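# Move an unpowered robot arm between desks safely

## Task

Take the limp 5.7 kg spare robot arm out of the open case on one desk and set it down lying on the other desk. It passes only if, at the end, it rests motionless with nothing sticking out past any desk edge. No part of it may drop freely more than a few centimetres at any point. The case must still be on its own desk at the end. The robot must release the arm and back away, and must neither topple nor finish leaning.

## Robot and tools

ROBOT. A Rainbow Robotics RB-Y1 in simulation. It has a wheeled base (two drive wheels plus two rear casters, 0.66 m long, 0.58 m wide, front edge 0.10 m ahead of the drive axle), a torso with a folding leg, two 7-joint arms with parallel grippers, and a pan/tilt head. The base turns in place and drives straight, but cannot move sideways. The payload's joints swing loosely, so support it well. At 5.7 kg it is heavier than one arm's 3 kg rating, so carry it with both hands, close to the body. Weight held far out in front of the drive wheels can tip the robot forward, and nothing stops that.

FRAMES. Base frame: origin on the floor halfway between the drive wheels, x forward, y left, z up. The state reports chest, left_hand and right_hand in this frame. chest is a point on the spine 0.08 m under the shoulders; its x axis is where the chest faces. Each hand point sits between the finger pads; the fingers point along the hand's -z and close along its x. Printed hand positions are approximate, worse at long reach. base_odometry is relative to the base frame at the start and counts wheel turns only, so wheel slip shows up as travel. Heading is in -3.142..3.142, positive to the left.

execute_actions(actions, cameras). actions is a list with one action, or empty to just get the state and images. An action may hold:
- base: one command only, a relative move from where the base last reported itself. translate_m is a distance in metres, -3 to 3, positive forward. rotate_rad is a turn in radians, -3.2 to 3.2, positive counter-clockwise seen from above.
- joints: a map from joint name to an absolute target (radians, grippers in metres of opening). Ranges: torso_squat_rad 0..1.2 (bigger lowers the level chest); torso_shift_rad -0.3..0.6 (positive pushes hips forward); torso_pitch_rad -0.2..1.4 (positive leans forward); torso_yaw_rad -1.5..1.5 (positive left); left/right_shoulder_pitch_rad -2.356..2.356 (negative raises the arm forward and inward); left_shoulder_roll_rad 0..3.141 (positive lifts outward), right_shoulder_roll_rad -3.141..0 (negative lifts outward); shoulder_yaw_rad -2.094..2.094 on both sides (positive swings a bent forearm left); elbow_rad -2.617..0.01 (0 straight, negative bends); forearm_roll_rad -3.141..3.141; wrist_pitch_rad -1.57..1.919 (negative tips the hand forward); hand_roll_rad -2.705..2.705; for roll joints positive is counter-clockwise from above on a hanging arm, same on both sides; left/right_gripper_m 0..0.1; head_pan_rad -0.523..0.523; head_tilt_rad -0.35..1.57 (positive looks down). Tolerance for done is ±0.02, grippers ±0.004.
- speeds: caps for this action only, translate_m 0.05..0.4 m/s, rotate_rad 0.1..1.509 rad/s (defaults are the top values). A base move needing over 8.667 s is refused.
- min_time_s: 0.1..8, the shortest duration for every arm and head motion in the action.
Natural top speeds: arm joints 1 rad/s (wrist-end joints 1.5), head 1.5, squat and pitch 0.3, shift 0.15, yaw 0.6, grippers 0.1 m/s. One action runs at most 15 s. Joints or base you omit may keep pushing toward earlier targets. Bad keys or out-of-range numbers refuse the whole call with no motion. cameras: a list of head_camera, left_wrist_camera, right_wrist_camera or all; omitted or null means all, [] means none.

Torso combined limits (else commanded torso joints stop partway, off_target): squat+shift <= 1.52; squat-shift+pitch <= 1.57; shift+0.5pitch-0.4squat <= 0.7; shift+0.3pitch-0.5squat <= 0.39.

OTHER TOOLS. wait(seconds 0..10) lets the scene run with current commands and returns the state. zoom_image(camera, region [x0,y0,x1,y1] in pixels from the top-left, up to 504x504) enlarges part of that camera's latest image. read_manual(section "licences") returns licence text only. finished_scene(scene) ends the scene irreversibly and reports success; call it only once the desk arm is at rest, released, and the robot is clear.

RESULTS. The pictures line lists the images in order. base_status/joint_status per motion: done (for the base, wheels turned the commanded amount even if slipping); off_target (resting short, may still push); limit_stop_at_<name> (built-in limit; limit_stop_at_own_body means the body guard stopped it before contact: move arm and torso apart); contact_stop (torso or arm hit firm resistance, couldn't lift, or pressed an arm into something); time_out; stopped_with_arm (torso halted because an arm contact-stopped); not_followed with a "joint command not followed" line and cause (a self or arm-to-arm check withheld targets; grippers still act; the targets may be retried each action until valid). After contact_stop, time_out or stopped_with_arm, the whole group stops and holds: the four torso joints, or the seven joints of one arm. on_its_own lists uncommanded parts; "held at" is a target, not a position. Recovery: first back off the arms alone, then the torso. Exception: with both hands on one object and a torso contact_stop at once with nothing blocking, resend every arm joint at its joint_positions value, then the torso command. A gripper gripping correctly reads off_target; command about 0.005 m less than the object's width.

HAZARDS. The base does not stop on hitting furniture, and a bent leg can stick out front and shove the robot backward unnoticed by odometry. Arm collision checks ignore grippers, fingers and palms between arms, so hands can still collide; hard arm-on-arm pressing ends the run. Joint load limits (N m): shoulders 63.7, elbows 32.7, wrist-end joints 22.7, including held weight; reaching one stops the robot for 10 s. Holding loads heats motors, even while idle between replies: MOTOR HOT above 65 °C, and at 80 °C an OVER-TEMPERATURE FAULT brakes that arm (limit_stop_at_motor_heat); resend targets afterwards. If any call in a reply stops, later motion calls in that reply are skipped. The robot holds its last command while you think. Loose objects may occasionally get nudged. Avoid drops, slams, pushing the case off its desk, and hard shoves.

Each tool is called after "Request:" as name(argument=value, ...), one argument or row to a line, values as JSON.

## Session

Request:
execute_actions(
  actions=[],
  cameras=["head_camera"],
)

Scene clock: 0.00 s.
base_odometry: x=+0.000 y=+0.000 heading=+0.000 (m, m, rad; odometry frame)
base_status: not commanded
joint_positions: torso_squat_rad=+0.350 torso_shift_rad=+0.000 torso_pitch_rad=-0.001 torso_yaw_rad=+0.001 left_shoulder_pitch_rad=+0.021 left_shoulder_roll_rad=+0.052 left_shoulder_yaw_rad=-0.008 left_elbow_rad=-0.275 left_forearm_roll_rad=+0.034 left_wrist_pitch_rad=+0.042 left_hand_roll_rad=+0.023 left_gripper_m=+0.101 right_shoulder_pitch_rad=+0.056 right_shoulder_roll_rad=-0.026 right_shoulder_yaw_rad=+0.004 right_elbow_rad=-0.301 right_forearm_roll_rad=-0.009 right_wrist_pitch_rad=-0.038 right_hand_roll_rad=-0.018 right_gripper_m=+0.100 head_pan_rad=+0.000 head_tilt_rad=+0.400
joint_status: not commanded
chest: x=-0.2285 y=-0.0004 z=+1.2474 quat_wxyz=(+1.000, +0.000, -0.001, +0.000) (m; base frame)
left_hand: x=-0.1193 y=+0.2590 z=+0.5713 quat_wxyz=(+0.994, +0.022, -0.107, +0.025) (m; base frame)
right_hand: x=-0.1136 y=-0.2411 z=+0.5734 quat_wxyz=(+0.989, -0.012, -0.143, -0.018) (m; base frame)
pictures: head_camera
Images, in order (width x height): head_camera 896x504.

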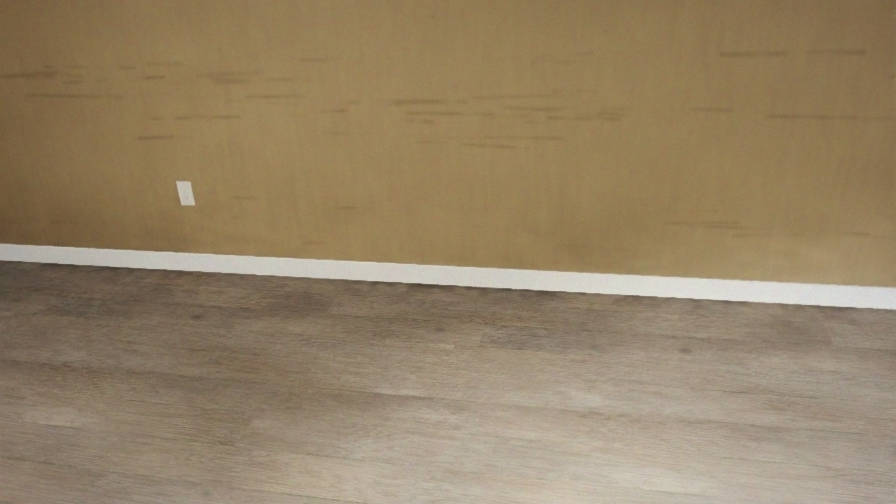

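Request:
execute_actions(
  actions=[
    {"joints":{"head_pan_rad":-0.52,"torso_yaw_rad":-0.65}},
  ],
  cameras=["head_camera"],
)

Request:
execute_actions(
  actions=[
    {"base":{"rotate_rad":1.0},"joints":{"head_pan_rad":0.4,"torso_yaw_rad":0}},
  ],
  cameras=["head_camera"],
)

Scene clock: 5.57 s.
base_odometry: x=+0.000 y=+0.000 heading=+0.000 (m, m, rad; odometry frame)
base_status: not commanded
joint_positions: torso_squat_rad=+0.350 torso_shift_rad=+0.000 torso_pitch_rad=-0.001 torso_yaw_rad=-0.650 left_shoulder_pitch_rad=+0.021 left_shoulder_roll_rad=+0.052 left_shoulder_yaw_rad=-0.008 left_elbow_rad=-0.275 left_forearm_roll_rad=+0.034 left_wrist_pitch_rad=+0.042 left_hand_roll_rad=+0.023 left_gripper_m=+0.101 right_shoulder_pitch_rad=+0.056 right_shoulder_roll_rad=-0.026 right_shoulder_yaw_rad=+0.004 right_elbow_rad=-0.301 right_forearm_roll_rad=-0.009 right_wrist_pitch_rad=-0.038 right_hand_roll_rad=-0.018 right_gripper_m=+0.100 head_pan_rad=-0.520 head_tilt_rad=+0.400
joint_status: all done
chest: x=-0.2285 y=-0.0004 z=+1.2474 quat_wxyz=(+0.948, +0.001, +0.000, -0.319) (m; base frame)
left_hand: x=+0.0153 y=+0.1403 z=+0.5714 quat_wxyz=(+0.950, -0.013, -0.109, -0.294) (m; base frame)
right_hand: x=-0.2831 y=-0.2610 z=+0.5732 quat_wxyz=(+0.932, -0.057, -0.132, -0.333) (m; base frame)
pictures: head_camera
Images, in order (width x height): head_camera 896x504.

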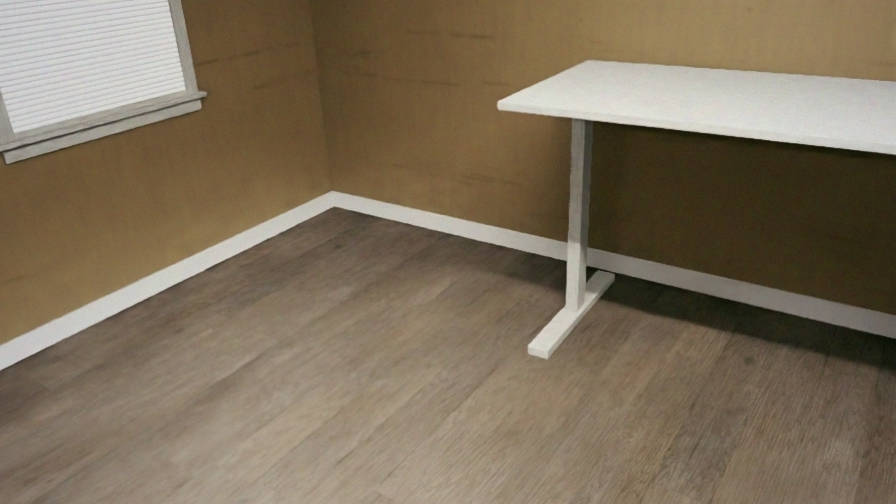

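Scene clock: 8.73 s.
base_odometry: x=+0.000 y=+0.000 heading=+0.999 (m, m, rad; odometry frame)
base_status: done
joint_positions: torso_squat_rad=+0.350 torso_shift_rad=+0.000 torso_pitch_rad=-0.001 torso_yaw_rad=+0.000 left_shoulder_pitch_rad=+0.021 left_shoulder_roll_rad=+0.052 left_shoulder_yaw_rad=-0.008 left_elbow_rad=-0.275 left_forearm_roll_rad=+0.034 left_wrist_pitch_rad=+0.042 left_hand_roll_rad=+0.023 left_gripper_m=+0.101 right_shoulder_pitch_rad=+0.056 right_shoulder_roll_rad=-0.026 right_shoulder_yaw_rad=+0.004 right_elbow_rad=-0.301 right_forearm_roll_rad=-0.009 right_wrist_pitch_rad=-0.038 right_hand_roll_rad=-0.018 right_gripper_m=+0.100 head_pan_rad=+0.400 head_tilt_rad=+0.400
joint_status: all done
chest: x=-0.2285 y=-0.0004 z=+1.2474 quat_wxyz=(+1.000, +0.000, -0.001, +0.000) (m; base frame)
left_hand: x=-0.1193 y=+0.2589 z=+0.5713 quat_wxyz=(+0.994, +0.022, -0.107, +0.025) (m; base frame)
right_hand: x=-0.1138 y=-0.2412 z=+0.5734 quat_wxyz=(+0.989, -0.012, -0.143, -0.018) (m; base frame)
pictures: head_camera
Images, in order (width x height): head_camera 896x504.

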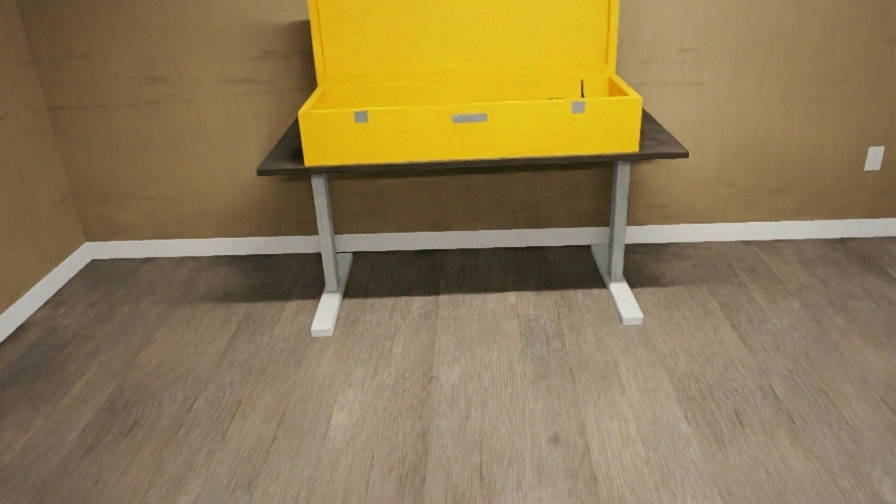

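Request:
execute_actions(
  actions=[
    {"base":{"rotate_rad":0.465},"joints":{"head_pan_rad":0,"torso_squat_rad":0.0,"left_shoulder_roll_rad":1.2,"left_forearm_roll_rad":1.5445,"left_wrist_pitch_rad":1.371,"left_hand_roll_rad":1.139,"right_shoulder_roll_rad":-1.2,"right_forearm_roll_rad":-1.525,"right_wrist_pitch_rad":1.369,"right_hand_roll_rad":-1.206}},
  ],
  cameras=[],
)

Request:
execute_actions(
  actions=[
    {"base":{"translate_m":2.1},"joints":{"head_tilt_rad":0.9,"left_shoulder_pitch_rad":-1.234,"left_shoulder_roll_rad":1.147,"left_shoulder_yaw_rad":-1.291,"left_elbow_rad":-1.840,"right_shoulder_pitch_rad":-1.345,"right_shoulder_roll_rad":-0.982,"right_shoulder_yaw_rad":1.363,"right_elbow_rad":-1.950},"min_time_s":2.5},
  ],
)

Scene clock: 35.77 s.
base_odometry: x=+0.000 y=+0.000 heading=+1.464 (m, m, rad; odometry frame)
base_status: done
joint_positions: torso_squat_rad=+0.000 torso_shift_rad=+0.000 torso_pitch_rad=-0.001 torso_yaw_rad=+0.000 left_shoulder_pitch_rad=+0.021 left_shoulder_roll_rad=+1.200 left_shoulder_yaw_rad=-0.008 left_elbow_rad=-0.275 left_forearm_roll_rad=+1.544 left_wrist_pitch_rad=+1.371 left_hand_roll_rad=+1.139 left_gripper_m=+0.101 right_shoulder_pitch_rad=+0.056 right_shoulder_roll_rad=-1.200 right_shoulder_yaw_rad=+0.004 right_elbow_rad=-0.301 right_forearm_roll_rad=-1.525 right_wrist_pitch_rad=+1.369 right_hand_roll_rad=-1.206 right_gripper_m=+0.100 head_pan_rad=+0.000 head_tilt_rad=+0.400
joint_status: all done
chest: x=-0.2285 y=-0.0004 z=+1.2899 quat_wxyz=(+1.000, +0.000, +0.000, +0.000) (m; base frame)
left_hand: x=-0.1643 y=+0.6758 z=+0.9494 quat_wxyz=(+0.340, -0.031, +0.079, +0.936) (m; base frame)
right_hand: x=-0.1789 y=-0.6773 z=+0.9465 quat_wxyz=(+0.316, +0.010, +0.084, -0.945) (m; base frame)
pictures: none
No camera images: the call's "cameras" was empty. Leave "cameras" out to get every camera's image.

Scene clock: 42.37 s.
base_odometry: x=+0.223 y=+2.088 heading=+1.464 (m, m, rad; odometry frame)
base_status: done
joint_positions: torso_squat_rad=+0.000 torso_shift_rad=+0.000 torso_pitch_rad=-0.001 torso_yaw_rad=+0.000 left_shoulder_pitch_rad=-1.234 left_shoulder_roll_rad=+1.147 left_shoulder_yaw_rad=-1.291 left_elbow_rad=-1.840 left_forearm_roll_rad=+1.544 left_wrist_pitch_rad=+1.371 left_hand_roll_rad=+1.139 left_gripper_m=+0.101 right_shoulder_pitch_rad=-1.345 right_shoulder_roll_rad=-0.982 right_shoulder_yaw_rad=+1.363 right_elbow_rad=-1.950 right_forearm_roll_rad=-1.525 right_wrist_pitch_rad=+1.369 right_hand_roll_rad=-1.206 right_gripper_m=+0.100 head_pan_rad=+0.000 head_tilt_rad=+0.900
joint_status: all done
chest: x=-0.2285 y=-0.0004 z=+1.2899 quat_wxyz=(+1.000, +0.000, -0.001, +0.000) (m; base frame)
left_hand: x=+0.1404 y=+0.2149 z=+1.0902 quat_wxyz=(+0.997, +0.000, -0.001, +0.075) (m; base frame)
right_hand: x=+0.1080 y=-0.1353 z=+1.0898 quat_wxyz=(+0.999, +0.001, -0.001, +0.039) (m; base frame)
pictures: head_camera, left_wrist_camera, right_wrist_camera
Images, in order (width x height): head_camera 896x504, left_wrist_camera 644x364, right_wrist_camera 644x364.

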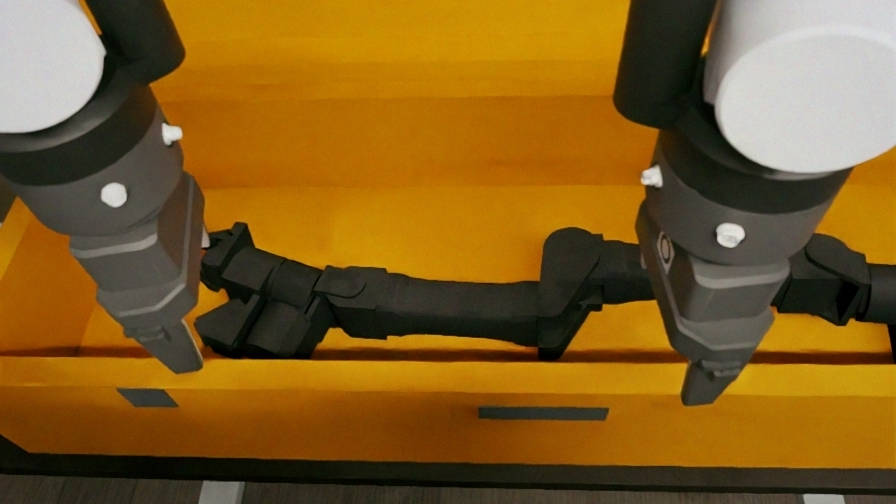

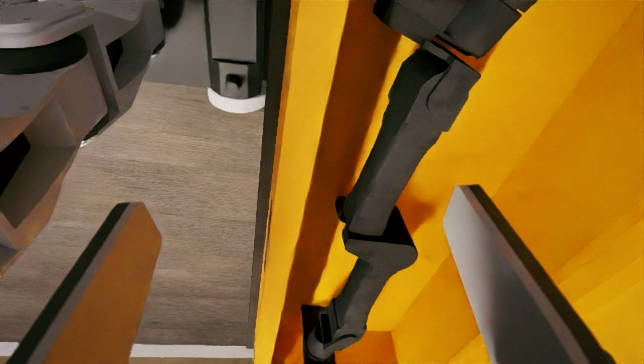

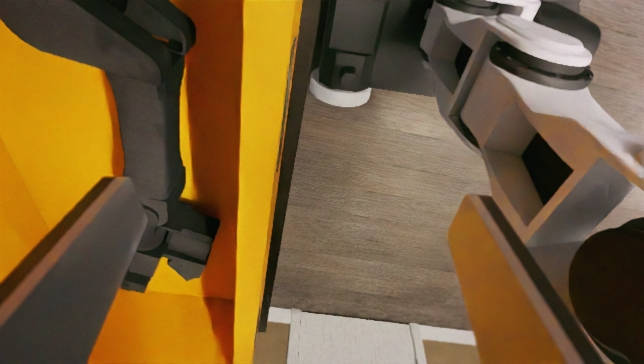

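Request:
execute_actions(
  actions=[
    {"base":{"translate_m":0.19},"joints":{"torso_squat_rad":0.88,"head_tilt_rad":0.8,"head_pan_rad":-0.12,"left_shoulder_pitch_rad":-1.645,"left_shoulder_roll_rad":0.895,"left_shoulder_yaw_rad":-1.411,"left_elbow_rad":-1.784,"left_forearm_roll_rad":1.785,"left_wrist_pitch_rad":1.419,"left_hand_roll_rad":1.255,"right_shoulder_pitch_rad":-1.4925,"right_shoulder_roll_rad":-1.377,"right_shoulder_yaw_rad":1.422,"right_elbow_rad":-1.573,"right_forearm_roll_rad":-1.830,"right_wrist_pitch_rad":1.472,"right_hand_roll_rad":-0.598},"min_time_s":1.5},
  ],
)

Scene clock: 80.03 s.
base_odometry: x=+0.243 y=+2.276 heading=+1.464 (m, m, rad; odometry frame)
base_status: done
joint_positions: torso_squat_rad=+0.349 torso_shift_rad=-0.005 torso_pitch_rad=-0.007 torso_yaw_rad=+0.000 left_shoulder_pitch_rad=-1.645 left_shoulder_roll_rad=+0.895 left_shoulder_yaw_rad=-1.411 left_elbow_rad=-1.784 left_forearm_roll_rad=+1.785 left_wrist_pitch_rad=+1.419 left_hand_roll_rad=+1.255 left_gripper_m=+0.101 right_shoulder_pitch_rad=-1.492 right_shoulder_roll_rad=-1.377 right_shoulder_yaw_rad=+1.422 right_elbow_rad=-1.573 right_forearm_roll_rad=-1.830 right_wrist_pitch_rad=+1.472 right_hand_roll_rad=-0.598 right_gripper_m=+0.100 head_pan_rad=-0.120 head_tilt_rad=+0.800
joint_status: torso_squat_rad contact_stop (moved +0.349 of +0.880); the others done
on_its_own: torso_squat_rad is held at +0.349, not at your +0.880, since a contact_stop
chest: x=-0.2338 y=-0.0004 z=+1.2477 quat_wxyz=(+1.000, +0.000, -0.004, +0.000) (m; base frame)
left_hand: x=+0.1257 y=+0.0897 z=+1.1300 quat_wxyz=(+1.000, +0.000, -0.004, +0.000) (m; base frame)
right_hand: x=+0.1704 y=-0.3251 z=+1.1499 quat_wxyz=(+1.000, +0.001, -0.004, -0.030) (m; base frame)
pictures: head_camera, left_wrist_camera, right_wrist_camera
Images, in order (width x height): head_camera 896x504, left_wrist_camera 644x364, right_wrist_camera 644x364.

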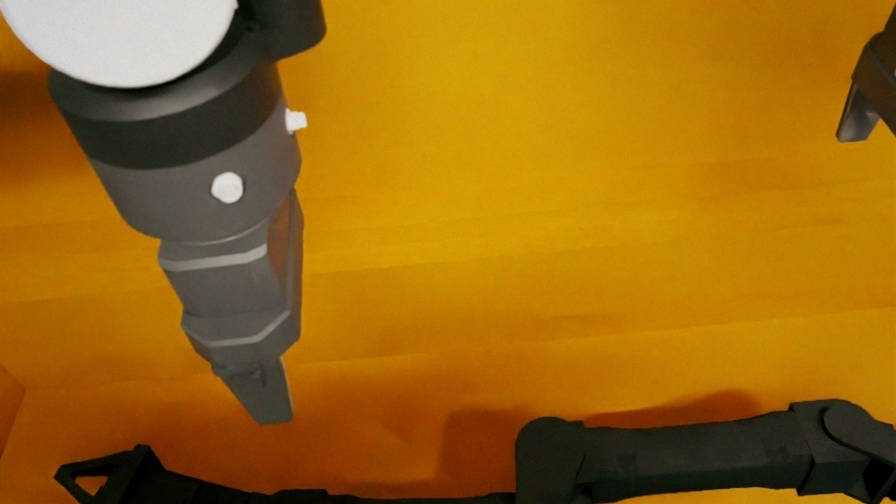

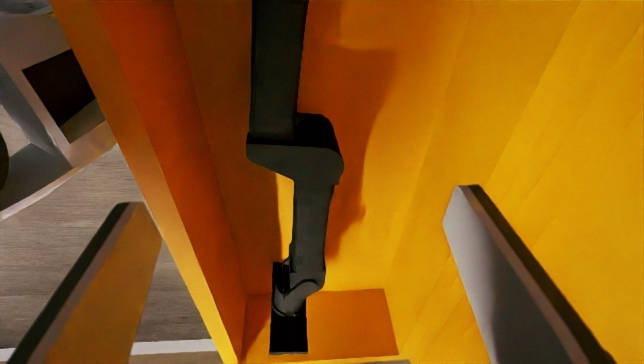

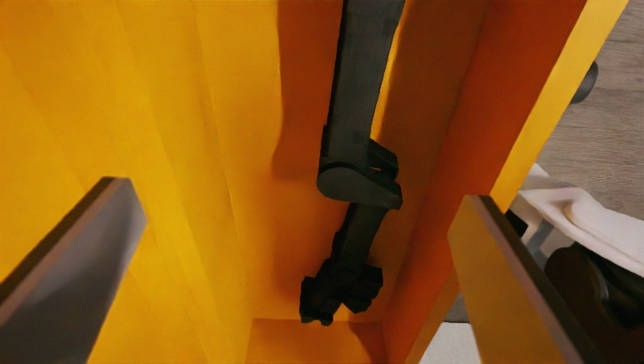

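Request:
execute_actions(
  actions=[
    {"base":{"translate_m":-0.04},"joints":{"head_tilt_rad":1.3,"head_pan_rad":0}},
  ],
  cameras=["head_camera"],
)

Scene clock: 88.97 s.
base_odometry: x=+0.239 y=+2.236 heading=+1.464 (m, m, rad; odometry frame)
base_status: done
joint_positions: torso_squat_rad=+0.349 torso_shift_rad=-0.004 torso_pitch_rad=-0.006 torso_yaw_rad=+0.000 left_shoulder_pitch_rad=-1.645 left_shoulder_roll_rad=+0.895 left_shoulder_yaw_rad=-1.411 left_elbow_rad=-1.784 left_forearm_roll_rad=+1.785 left_wrist_pitch_rad=+1.419 left_hand_roll_rad=+1.255 left_gripper_m=+0.101 right_shoulder_pitch_rad=-1.492 right_shoulder_roll_rad=-1.377 right_shoulder_yaw_rad=+1.422 right_elbow_rad=-1.573 right_forearm_roll_rad=-1.830 right_wrist_pitch_rad=+1.472 right_hand_roll_rad=-0.598 right_gripper_m=+0.100 head_pan_rad=+0.000 head_tilt_rad=+1.300
joint_status: all done
on_its_own: torso_squat_rad is held at +0.349, not at your +0.880, since a contact_stop
chest: x=-0.2323 y=-0.0004 z=+1.2478 quat_wxyz=(+1.000, +0.000, -0.003, +0.000) (m; base frame)
left_hand: x=+0.1270 y=+0.0897 z=+1.1295 quat_wxyz=(+1.000, +0.000, -0.003, +0.000) (m; base frame)
right_hand: x=+0.1717 y=-0.3251 z=+1.1493 quat_wxyz=(+1.000, +0.001, -0.003, -0.030) (m; base frame)
pictures: head_camera
Images, in order (width x height): head_camera 896x504.

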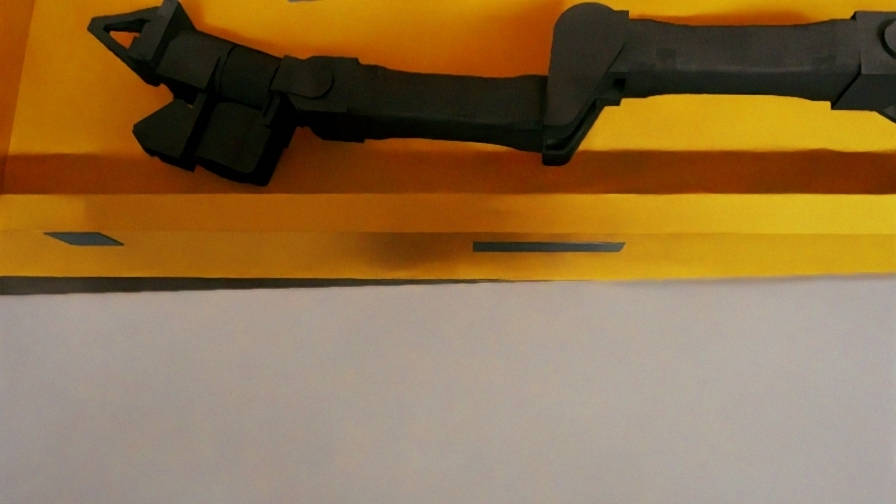

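Request:
execute_actions(
  actions=[
    {"base":{"translate_m":-0.02},"joints":{"torso_squat_rad":0.75,"torso_shift_rad":0,"torso_pitch_rad":0,"head_tilt_rad":0.9,"head_pan_rad":-0.15}},
  ],
  cameras=[],
)

Request:
execute_actions(
  actions=[
    {"base":{"translate_m":0.03},"joints":{"torso_squat_rad":0.98}},
  ],
)

Scene clock: 107.60 s.
base_odometry: x=+0.236 y=+2.216 heading=+1.463 (m, m, rad; odometry frame)
base_status: done
joint_positions: torso_squat_rad=+0.750 torso_shift_rad=+0.000 torso_pitch_rad=+0.000 torso_yaw_rad=+0.000 left_shoulder_pitch_rad=-1.645 left_shoulder_roll_rad=+0.895 left_shoulder_yaw_rad=-1.411 left_elbow_rad=-1.784 left_forearm_roll_rad=+1.785 left_wrist_pitch_rad=+1.419 left_hand_roll_rad=+1.255 left_gripper_m=+0.101 right_shoulder_pitch_rad=-1.492 right_shoulder_roll_rad=-1.377 right_shoulder_yaw_rad=+1.422 right_elbow_rad=-1.573 right_forearm_roll_rad=-1.830 right_wrist_pitch_rad=+1.472 right_hand_roll_rad=-0.598 right_gripper_m=+0.100 head_pan_rad=-0.150 head_tilt_rad=+0.900
joint_status: all done
chest: x=-0.2281 y=-0.0004 z=+1.1021 quat_wxyz=(+1.000, +0.000, +0.000, +0.000) (m; base frame)
left_hand: x=+0.1306 y=+0.0898 z=+0.9818 quat_wxyz=(+1.000, +0.000, +0.000, +0.000) (m; base frame)
right_hand: x=+0.1754 y=-0.3251 z=+1.0014 quat_wxyz=(+1.000, +0.001, +0.000, -0.030) (m; base frame)
pictures: none
No camera images: the call's "cameras" was empty. Leave "cameras" out to get every camera's image.

Scene clock: 109.30 s.
base_odometry: x=+0.240 y=+2.246 heading=+1.463 (m, m, rad; odometry frame)
base_status: done
joint_positions: torso_squat_rad=+0.953 torso_shift_rad=-0.001 torso_pitch_rad=-0.002 torso_yaw_rad=+0.000 left_shoulder_pitch_rad=-1.645 left_shoulder_roll_rad=+0.895 left_shoulder_yaw_rad=-1.411 left_elbow_rad=-1.784 left_forearm_roll_rad=+1.785 left_wrist_pitch_rad=+1.419 left_hand_roll_rad=+1.255 left_gripper_m=+0.101 right_shoulder_pitch_rad=-1.496 right_shoulder_roll_rad=-1.379 right_shoulder_yaw_rad=+1.420 right_elbow_rad=-1.572 right_forearm_roll_rad=-1.830 right_wrist_pitch_rad=+1.473 right_hand_roll_rad=-0.598 right_gripper_m=+0.100 head_pan_rad=-0.150 head_tilt_rad=+0.900
joint_status: torso_squat_rad contact_stop (moved +0.203 of +0.230)
on_its_own: torso_squat_rad is held at +0.953, not at your +0.980, since a contact_stop
chest: x=-0.2290 y=+0.0000 z=+0.9953 quat_wxyz=(+1.000, +0.000, -0.001, +0.000) (m; base frame)
left_hand: x=+0.1298 y=+0.0900 z=+0.8757 quat_wxyz=(+1.000, +0.000, -0.001, +0.000) (m; base frame)
right_hand: x=+0.1756 y=-0.3247 z=+0.8980 quat_wxyz=(+1.000, +0.001, -0.004, -0.030) (m; base frame)
pictures: head_camera, left_wrist_camera, right_wrist_camera
Images, in order (width x height): head_camera 896x504, left_wrist_camera 644x364, right_wrist_camera 644x364.

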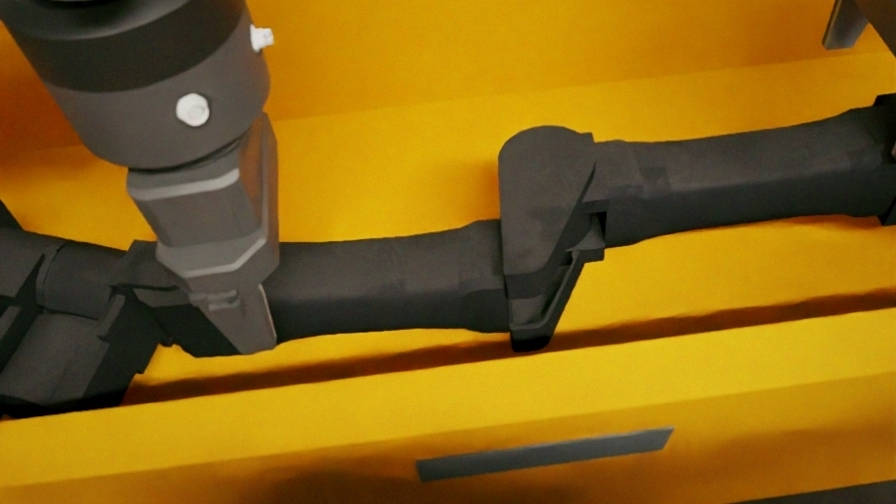

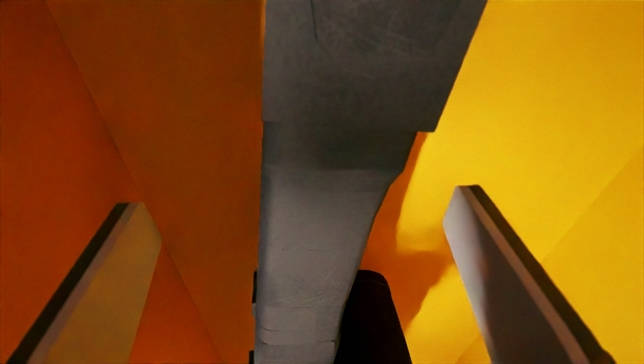

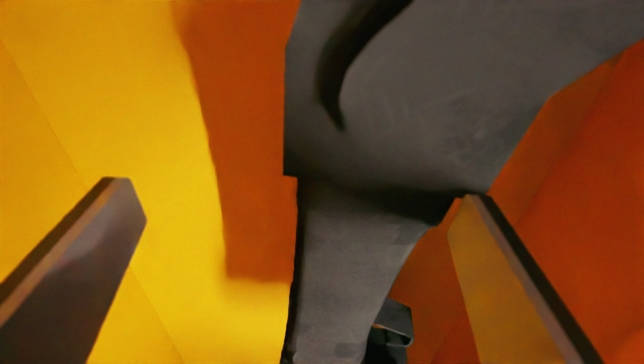

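Request:
execute_actions(
  actions=[
    {"joints":{"left_shoulder_pitch_rad":-1.7565,"left_shoulder_roll_rad":0.828,"left_shoulder_yaw_rad":-1.364,"left_elbow_rad":-1.661,"left_forearm_roll_rad":1.884,"left_wrist_pitch_rad":1.514,"left_hand_roll_rad":1.130,"right_shoulder_pitch_rad":-1.736,"right_shoulder_roll_rad":-1.402,"right_shoulder_yaw_rad":1.495,"right_elbow_rad":-1.620,"right_forearm_roll_rad":-1.955,"right_wrist_pitch_rad":1.587,"right_hand_roll_rad":-0.734},"min_time_s":1},
  ],
  cameras=[],
)

Request:
execute_actions(
  actions=[
    {"joints":{"torso_squat_rad":1.05,"torso_shift_rad":0,"torso_pitch_rad":0,"head_tilt_rad":0.75,"head_pan_rad":-0.25}},
  ],
)

Scene clock: 147.57 s.
base_odometry: x=+0.240 y=+2.246 heading=+1.463 (m, m, rad; odometry frame)
base_status: not commanded
joint_positions: torso_squat_rad=+0.953 torso_shift_rad=+0.000 torso_pitch_rad=-0.002 torso_yaw_rad=+0.000 left_shoulder_pitch_rad=-1.757 left_shoulder_roll_rad=+0.828 left_shoulder_yaw_rad=-1.364 left_elbow_rad=-1.661 left_forearm_roll_rad=+1.884 left_wrist_pitch_rad=+1.514 left_hand_roll_rad=+1.130 left_gripper_m=+0.101 right_shoulder_pitch_rad=-1.736 right_shoulder_roll_rad=-1.402 right_shoulder_yaw_rad=+1.495 right_elbow_rad=-1.620 right_forearm_roll_rad=-1.955 right_wrist_pitch_rad=+1.587 right_hand_roll_rad=-0.734 right_gripper_m=+0.100 head_pan_rad=-0.150 head_tilt_rad=+0.900
joint_status: all done
on_its_own: torso_squat_rad is held at +0.953, not at your +0.980, since a contact_stop
chest: x=-0.2287 y=-0.0003 z=+0.9953 quat_wxyz=(+1.000, +0.000, -0.001, +0.000) (m; base frame)
left_hand: x=+0.1361 y=+0.0632 z=+0.9254 quat_wxyz=(+0.999, +0.001, -0.001, -0.054) (m; base frame)
right_hand: x=+0.1580 y=-0.2972 z=+0.9654 quat_wxyz=(+0.998, +0.001, -0.001, -0.060) (m; base frame)
pictures: none
No camera images: the call's "cameras" was empty. Leave "cameras" out to get every camera's image.

Scene clock: 148.67 s.
base_odometry: x=+0.240 y=+2.246 heading=+1.463 (m, m, rad; odometry frame)
base_status: not commanded
joint_positions: torso_squat_rad=+1.050 torso_shift_rad=+0.000 torso_pitch_rad=+0.000 torso_yaw_rad=+0.000 left_shoulder_pitch_rad=-1.757 left_shoulder_roll_rad=+0.828 left_shoulder_yaw_rad=-1.364 left_elbow_rad=-1.661 left_forearm_roll_rad=+1.884 left_wrist_pitch_rad=+1.514 left_hand_roll_rad=+1.130 left_gripper_m=+0.101 right_shoulder_pitch_rad=-1.736 right_shoulder_roll_rad=-1.402 right_shoulder_yaw_rad=+1.495 right_elbow_rad=-1.620 right_forearm_roll_rad=-1.955 right_wrist_pitch_rad=+1.587 right_hand_roll_rad=-0.734 right_gripper_m=+0.100 head_pan_rad=-0.250 head_tilt_rad=+0.750
joint_status: all done
chest: x=-0.2281 y=-0.0003 z=+0.9382 quat_wxyz=(+1.000, +0.000, +0.000, +0.000) (m; base frame)
left_hand: x=+0.1366 y=+0.0631 z=+0.8678 quat_wxyz=(+0.999, +0.001, +0.000, -0.054) (m; base frame)
right_hand: x=+0.1586 y=-0.2972 z=+0.9077 quat_wxyz=(+0.998, +0.001, +0.000, -0.060) (m; base frame)
pictures: head_camera, left_wrist_camera, right_wrist_camera
Images, in order (width x height): head_camera 896x504, left_wrist_camera 644x364, right_wrist_camera 644x364.

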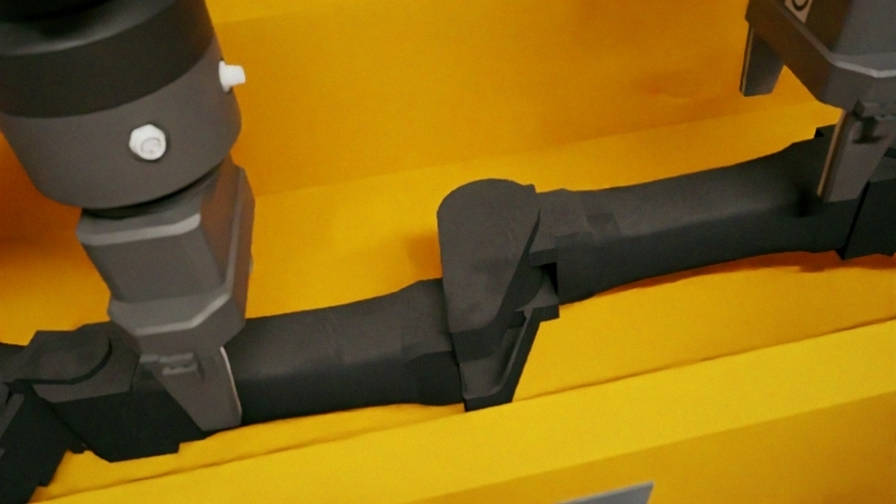

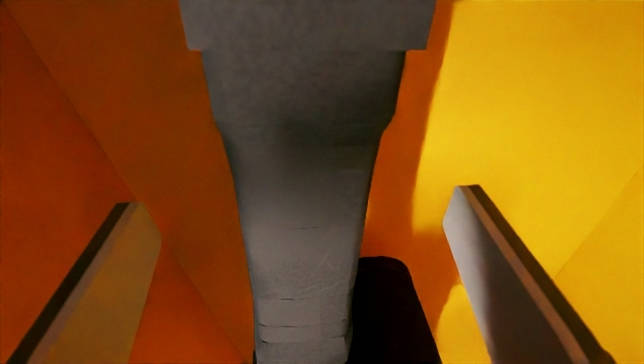

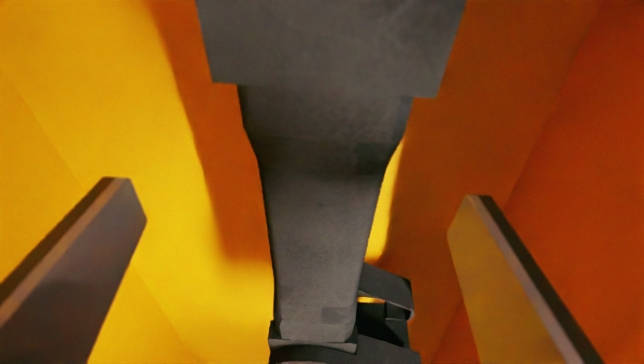

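Request:
execute_actions(
  actions=[
    {"joints":{"torso_squat_rad":1.146}},
  ],
)

Scene clock: 157.03 s.
base_odometry: x=+0.240 y=+2.246 heading=+1.463 (m, m, rad; odometry frame)
base_status: not commanded
joint_positions: torso_squat_rad=+1.146 torso_shift_rad=+0.000 torso_pitch_rad=+0.000 torso_yaw_rad=+0.000 left_shoulder_pitch_rad=-1.757 left_shoulder_roll_rad=+0.828 left_shoulder_yaw_rad=-1.364 left_elbow_rad=-1.661 left_forearm_roll_rad=+1.884 left_wrist_pitch_rad=+1.514 left_hand_roll_rad=+1.130 left_gripper_m=+0.101 right_shoulder_pitch_rad=-1.736 right_shoulder_roll_rad=-1.402 right_shoulder_yaw_rad=+1.495 right_elbow_rad=-1.620 right_forearm_roll_rad=-1.955 right_wrist_pitch_rad=+1.587 right_hand_roll_rad=-0.734 right_gripper_m=+0.100 head_pan_rad=-0.250 head_tilt_rad=+0.750
joint_status: all done
chest: x=-0.2281 y=-0.0003 z=+0.8784 quat_wxyz=(+1.000, +0.000, +0.000, +0.000) (m; base frame)
left_hand: x=+0.1366 y=+0.0631 z=+0.8080 quat_wxyz=(+0.999, +0.001, +0.000, -0.054) (m; base frame)
right_hand: x=+0.1586 y=-0.2972 z=+0.8479 quat_wxyz=(+0.998, +0.001, +0.000, -0.060) (m; base frame)
pictures: head_camera, left_wrist_camera, right_wrist_camera
Images, in order (width x height): head_camera 896x504, left_wrist_camera 644x364, right_wrist_camera 644x364.

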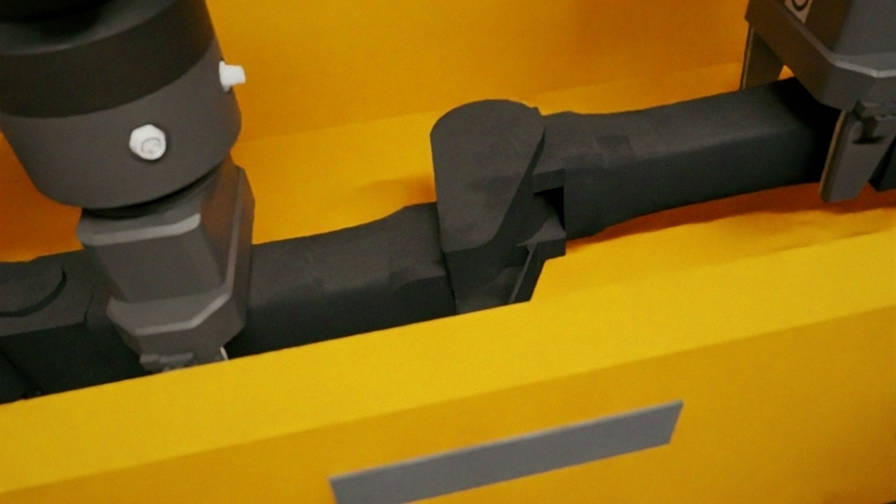

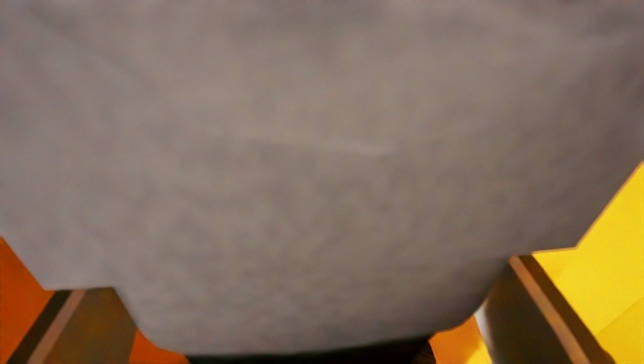

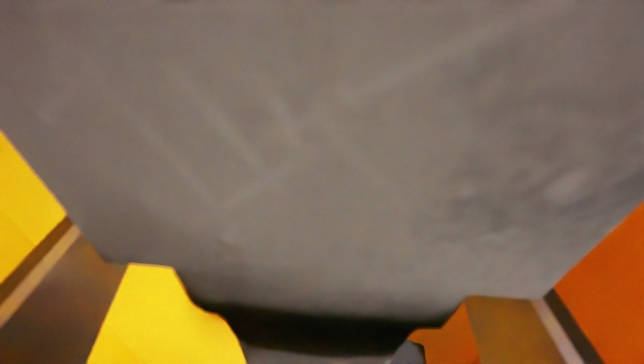

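Request:
execute_actions(
  actions=[
    {"joints":{"left_gripper_m":0.0,"right_gripper_m":0.0}},
  ],
  cameras=[],
)

Request:
execute_actions(
  actions=[
    {"joints":{"torso_squat_rad":1.08,"head_pan_rad":0.2}},
  ],
)

Scene clock: 162.50 s.
base_odometry: x=+0.240 y=+2.246 heading=+1.463 (m, m, rad; odometry frame)
base_status: not commanded
joint_positions: torso_squat_rad=+1.146 torso_shift_rad=+0.000 torso_pitch_rad=+0.000 torso_yaw_rad=+0.000 left_shoulder_pitch_rad=-1.757 left_shoulder_roll_rad=+0.828 left_shoulder_yaw_rad=-1.364 left_elbow_rad=-1.661 left_forearm_roll_rad=+1.884 left_wrist_pitch_rad=+1.514 left_hand_roll_rad=+1.130 left_gripper_m=+0.056 right_shoulder_pitch_rad=-1.736 right_shoulder_roll_rad=-1.402 right_shoulder_yaw_rad=+1.495 right_elbow_rad=-1.620 right_forearm_roll_rad=-1.955 right_wrist_pitch_rad=+1.587 right_hand_roll_rad=-0.734 right_gripper_m=+0.056 head_pan_rad=-0.250 head_tilt_rad=+0.750
joint_status: left_gripper_m off_target (ended at +0.056, target +0.000); right_gripper_m off_target (ended at +0.056, target +0.000)
chest: x=-0.2280 y=-0.0003 z=+0.8784 quat_wxyz=(+1.000, +0.000, +0.000, +0.000) (m; base frame)
left_hand: x=+0.1367 y=+0.0630 z=+0.8080 quat_wxyz=(+0.999, +0.001, +0.000, -0.054) (m; base frame)
right_hand: x=+0.1585 y=-0.2971 z=+0.8479 quat_wxyz=(+0.998, +0.001, +0.000, -0.060) (m; base frame)
pictures: none
No camera images: the call's "cameras" was empty. Leave "cameras" out to get every camera's image.

Scene clock: 163.47 s.
base_odometry: x=+0.240 y=+2.246 heading=+1.463 (m, m, rad; odometry frame)
base_status: not commanded
joint_positions: torso_squat_rad=+1.080 torso_shift_rad=+0.000 torso_pitch_rad=+0.001 torso_yaw_rad=+0.000 left_shoulder_pitch_rad=-1.755 left_shoulder_roll_rad=+0.827 left_shoulder_yaw_rad=-1.365 left_elbow_rad=-1.662 left_forearm_roll_rad=+1.884 left_wrist_pitch_rad=+1.514 left_hand_roll_rad=+1.130 left_gripper_m=+0.055 right_shoulder_pitch_rad=-1.734 right_shoulder_roll_rad=-1.401 right_shoulder_yaw_rad=+1.496 right_elbow_rad=-1.621 right_forearm_roll_rad=-1.955 right_wrist_pitch_rad=+1.587 right_hand_roll_rad=-0.734 right_gripper_m=+0.055 head_pan_rad=+0.200 head_tilt_rad=+0.750
joint_status: all done
chest: x=-0.2276 y=-0.0004 z=+0.9199 quat_wxyz=(+1.000, +0.001, +0.001, +0.000) (m; base frame)
left_hand: x=+0.1365 y=+0.0630 z=+0.8480 quat_wxyz=(+0.998, +0.001, +0.002, -0.055) (m; base frame)
right_hand: x=+0.1585 y=-0.2973 z=+0.8878 quat_wxyz=(+0.998, +0.000, +0.002, -0.059) (m; base frame)
pictures: head_camera, left_wrist_camera, right_wrist_camera
Images, in order (width x height): head_camera 896x504, left_wrist_camera 644x364, right_wrist_camera 644x364.

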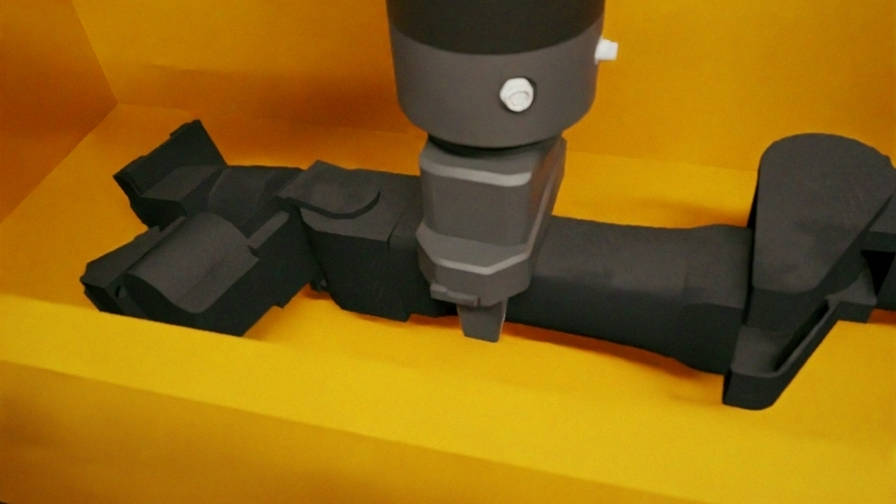

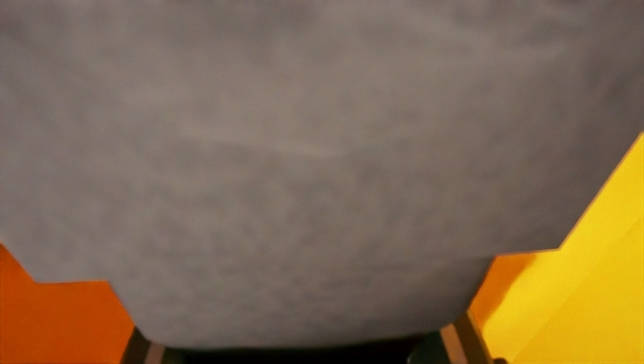

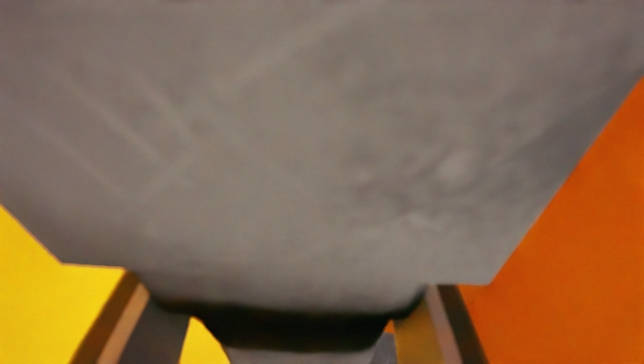

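Request:
execute_actions(
  actions=[
    {"joints":{"torso_squat_rad":0.74}},
  ],
  cameras=["head_camera"],
)

Request:
execute_actions(
  actions=[
    {"base":{"translate_m":-0.035},"joints":{"torso_squat_rad":0.68}},
  ],
  cameras=[],
)

Request:
execute_actions(
  actions=[
    {"joints":{"torso_squat_rad":0.0,"head_pan_rad":0.3}},
  ],
)

Scene clock: 172.63 s.
base_odometry: x=+0.239 y=+2.242 heading=+1.453 (m, m, rad; odometry frame)
base_status: not commanded
joint_positions: torso_squat_rad=+0.741 torso_shift_rad=-0.002 torso_pitch_rad=-0.002 torso_yaw_rad=+0.000 left_shoulder_pitch_rad=-1.754 left_shoulder_roll_rad=+0.826 left_shoulder_yaw_rad=-1.366 left_elbow_rad=-1.662 left_forearm_roll_rad=+1.884 left_wrist_pitch_rad=+1.514 left_hand_roll_rad=+1.130 left_gripper_m=+0.055 right_shoulder_pitch_rad=-1.734 right_shoulder_roll_rad=-1.401 right_shoulder_yaw_rad=+1.496 right_elbow_rad=-1.621 right_forearm_roll_rad=-1.955 right_wrist_pitch_rad=+1.587 right_hand_roll_rad=-0.734 right_gripper_m=+0.055 head_pan_rad=+0.200 head_tilt_rad=+0.750
joint_status: all done
chest: x=-0.2296 y=-0.0006 z=+1.1065 quat_wxyz=(+1.000, +0.001, -0.001, +0.000) (m; base frame)
left_hand: x=+0.1344 y=+0.0627 z=+1.0351 quat_wxyz=(+0.998, +0.002, +0.001, -0.055) (m; base frame)
right_hand: x=+0.1566 y=-0.2975 z=+1.0755 quat_wxyz=(+0.998, +0.000, +0.000, -0.059) (m; base frame)
pictures: head_camera
Images, in order (width x height): head_camera 896x504.

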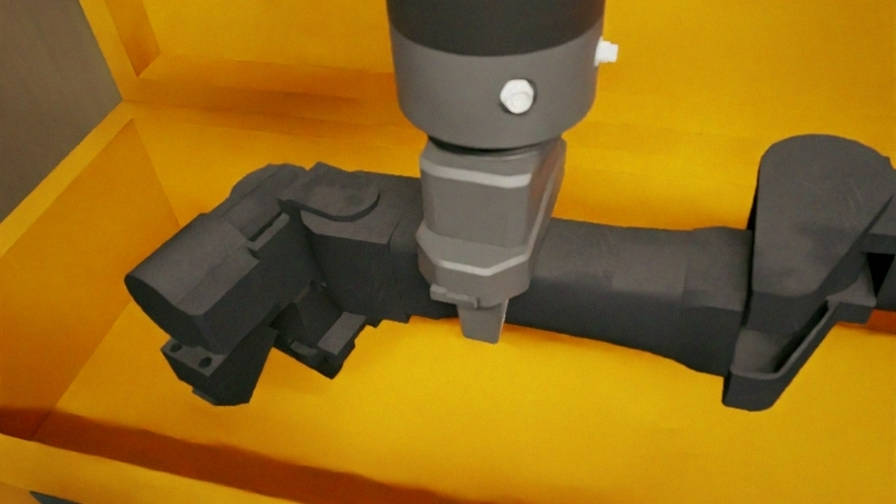

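Scene clock: 173.87 s.
base_odometry: x=+0.235 y=+2.207 heading=+1.453 (m, m, rad; odometry frame)
base_status: done
joint_positions: torso_squat_rad=+0.680 torso_shift_rad=+0.000 torso_pitch_rad=+0.001 torso_yaw_rad=+0.000 left_shoulder_pitch_rad=-1.754 left_shoulder_roll_rad=+0.826 left_shoulder_yaw_rad=-1.366 left_elbow_rad=-1.662 left_forearm_roll_rad=+1.884 left_wrist_pitch_rad=+1.514 left_hand_roll_rad=+1.130 left_gripper_m=+0.055 right_shoulder_pitch_rad=-1.734 right_shoulder_roll_rad=-1.401 right_shoulder_yaw_rad=+1.496 right_elbow_rad=-1.621 right_forearm_roll_rad=-1.955 right_wrist_pitch_rad=+1.587 right_hand_roll_rad=-0.734 right_gripper_m=+0.055 head_pan_rad=+0.200 head_tilt_rad=+0.750
joint_status: all done
chest: x=-0.2274 y=-0.0005 z=+1.1343 quat_wxyz=(+1.000, +0.001, +0.001, +0.000) (m; base frame)
left_hand: x=+0.1363 y=+0.0629 z=+1.0616 quat_wxyz=(+0.998, +0.002, +0.003, -0.055) (m; base frame)
right_hand: x=+0.1586 y=-0.2974 z=+1.1020 quat_wxyz=(+0.998, +0.000, +0.002, -0.059) (m; base frame)
pictures: none
No camera images: the call's "cameras" was empty. Leave "cameras" out to get every camera's image.

Scene clock: 176.90 s.
base_odometry: x=+0.235 y=+2.207 heading=+1.453 (m, m, rad; odometry frame)
base_status: not commanded
joint_positions: torso_squat_rad=+0.000 torso_shift_rad=+0.001 torso_pitch_rad=+0.001 torso_yaw_rad=+0.000 left_shoulder_pitch_rad=-1.754 left_shoulder_roll_rad=+0.826 left_shoulder_yaw_rad=-1.366 left_elbow_rad=-1.662 left_forearm_roll_rad=+1.884 left_wrist_pitch_rad=+1.514 left_hand_roll_rad=+1.130 left_gripper_m=+0.055 right_shoulder_pitch_rad=-1.734 right_shoulder_roll_rad=-1.401 right_shoulder_yaw_rad=+1.496 right_elbow_rad=-1.621 right_forearm_roll_rad=-1.955 right_wrist_pitch_rad=+1.587 right_hand_roll_rad=-0.734 right_gripper_m=+0.055 head_pan_rad=+0.300 head_tilt_rad=+0.750
joint_status: all done
chest: x=-0.2272 y=-0.0005 z=+1.2899 quat_wxyz=(+1.000, +0.001, +0.001, +0.000) (m; base frame)
left_hand: x=+0.1365 y=+0.0629 z=+1.2172 quat_wxyz=(+0.998, +0.002, +0.003, -0.055) (m; base frame)
right_hand: x=+0.1588 y=-0.2974 z=+1.2576 quat_wxyz=(+0.998, +0.000, +0.002, -0.059) (m; base frame)
pictures: head_camera, left_wrist_camera, right_wrist_camera
Images, in order (width x height): head_camera 896x504, left_wrist_camera 644x364, right_wrist_camera 644x364.

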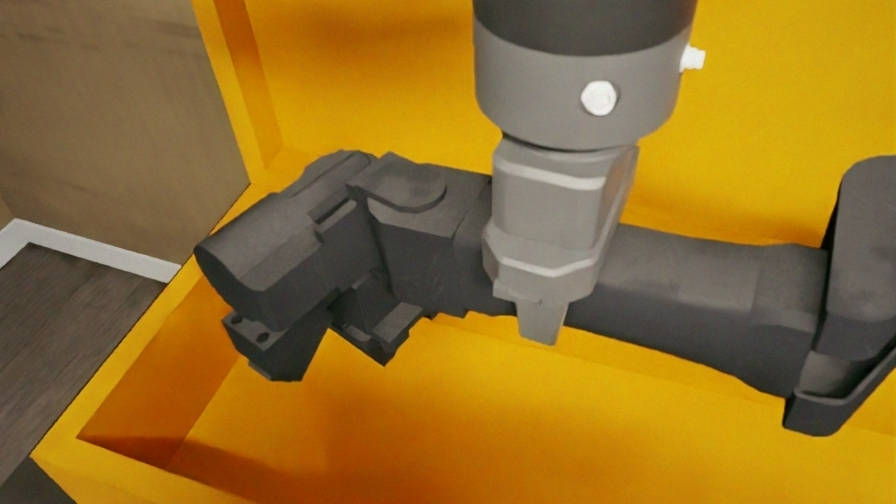

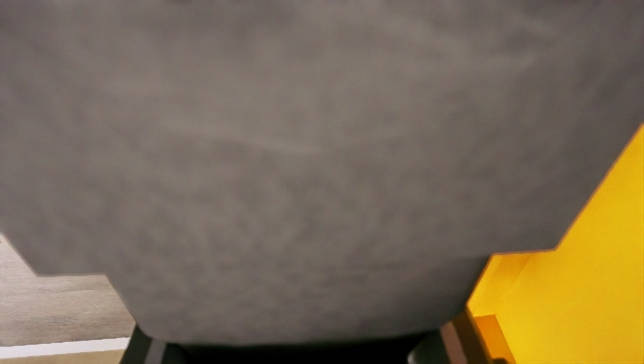

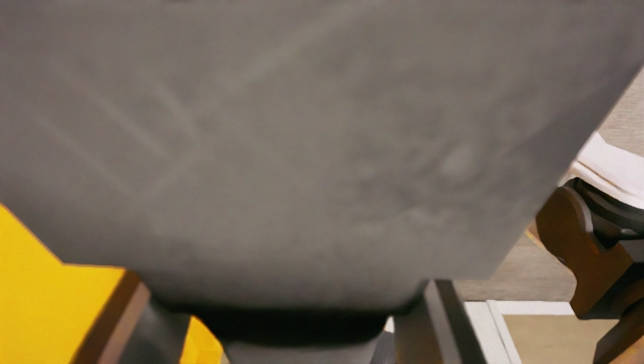

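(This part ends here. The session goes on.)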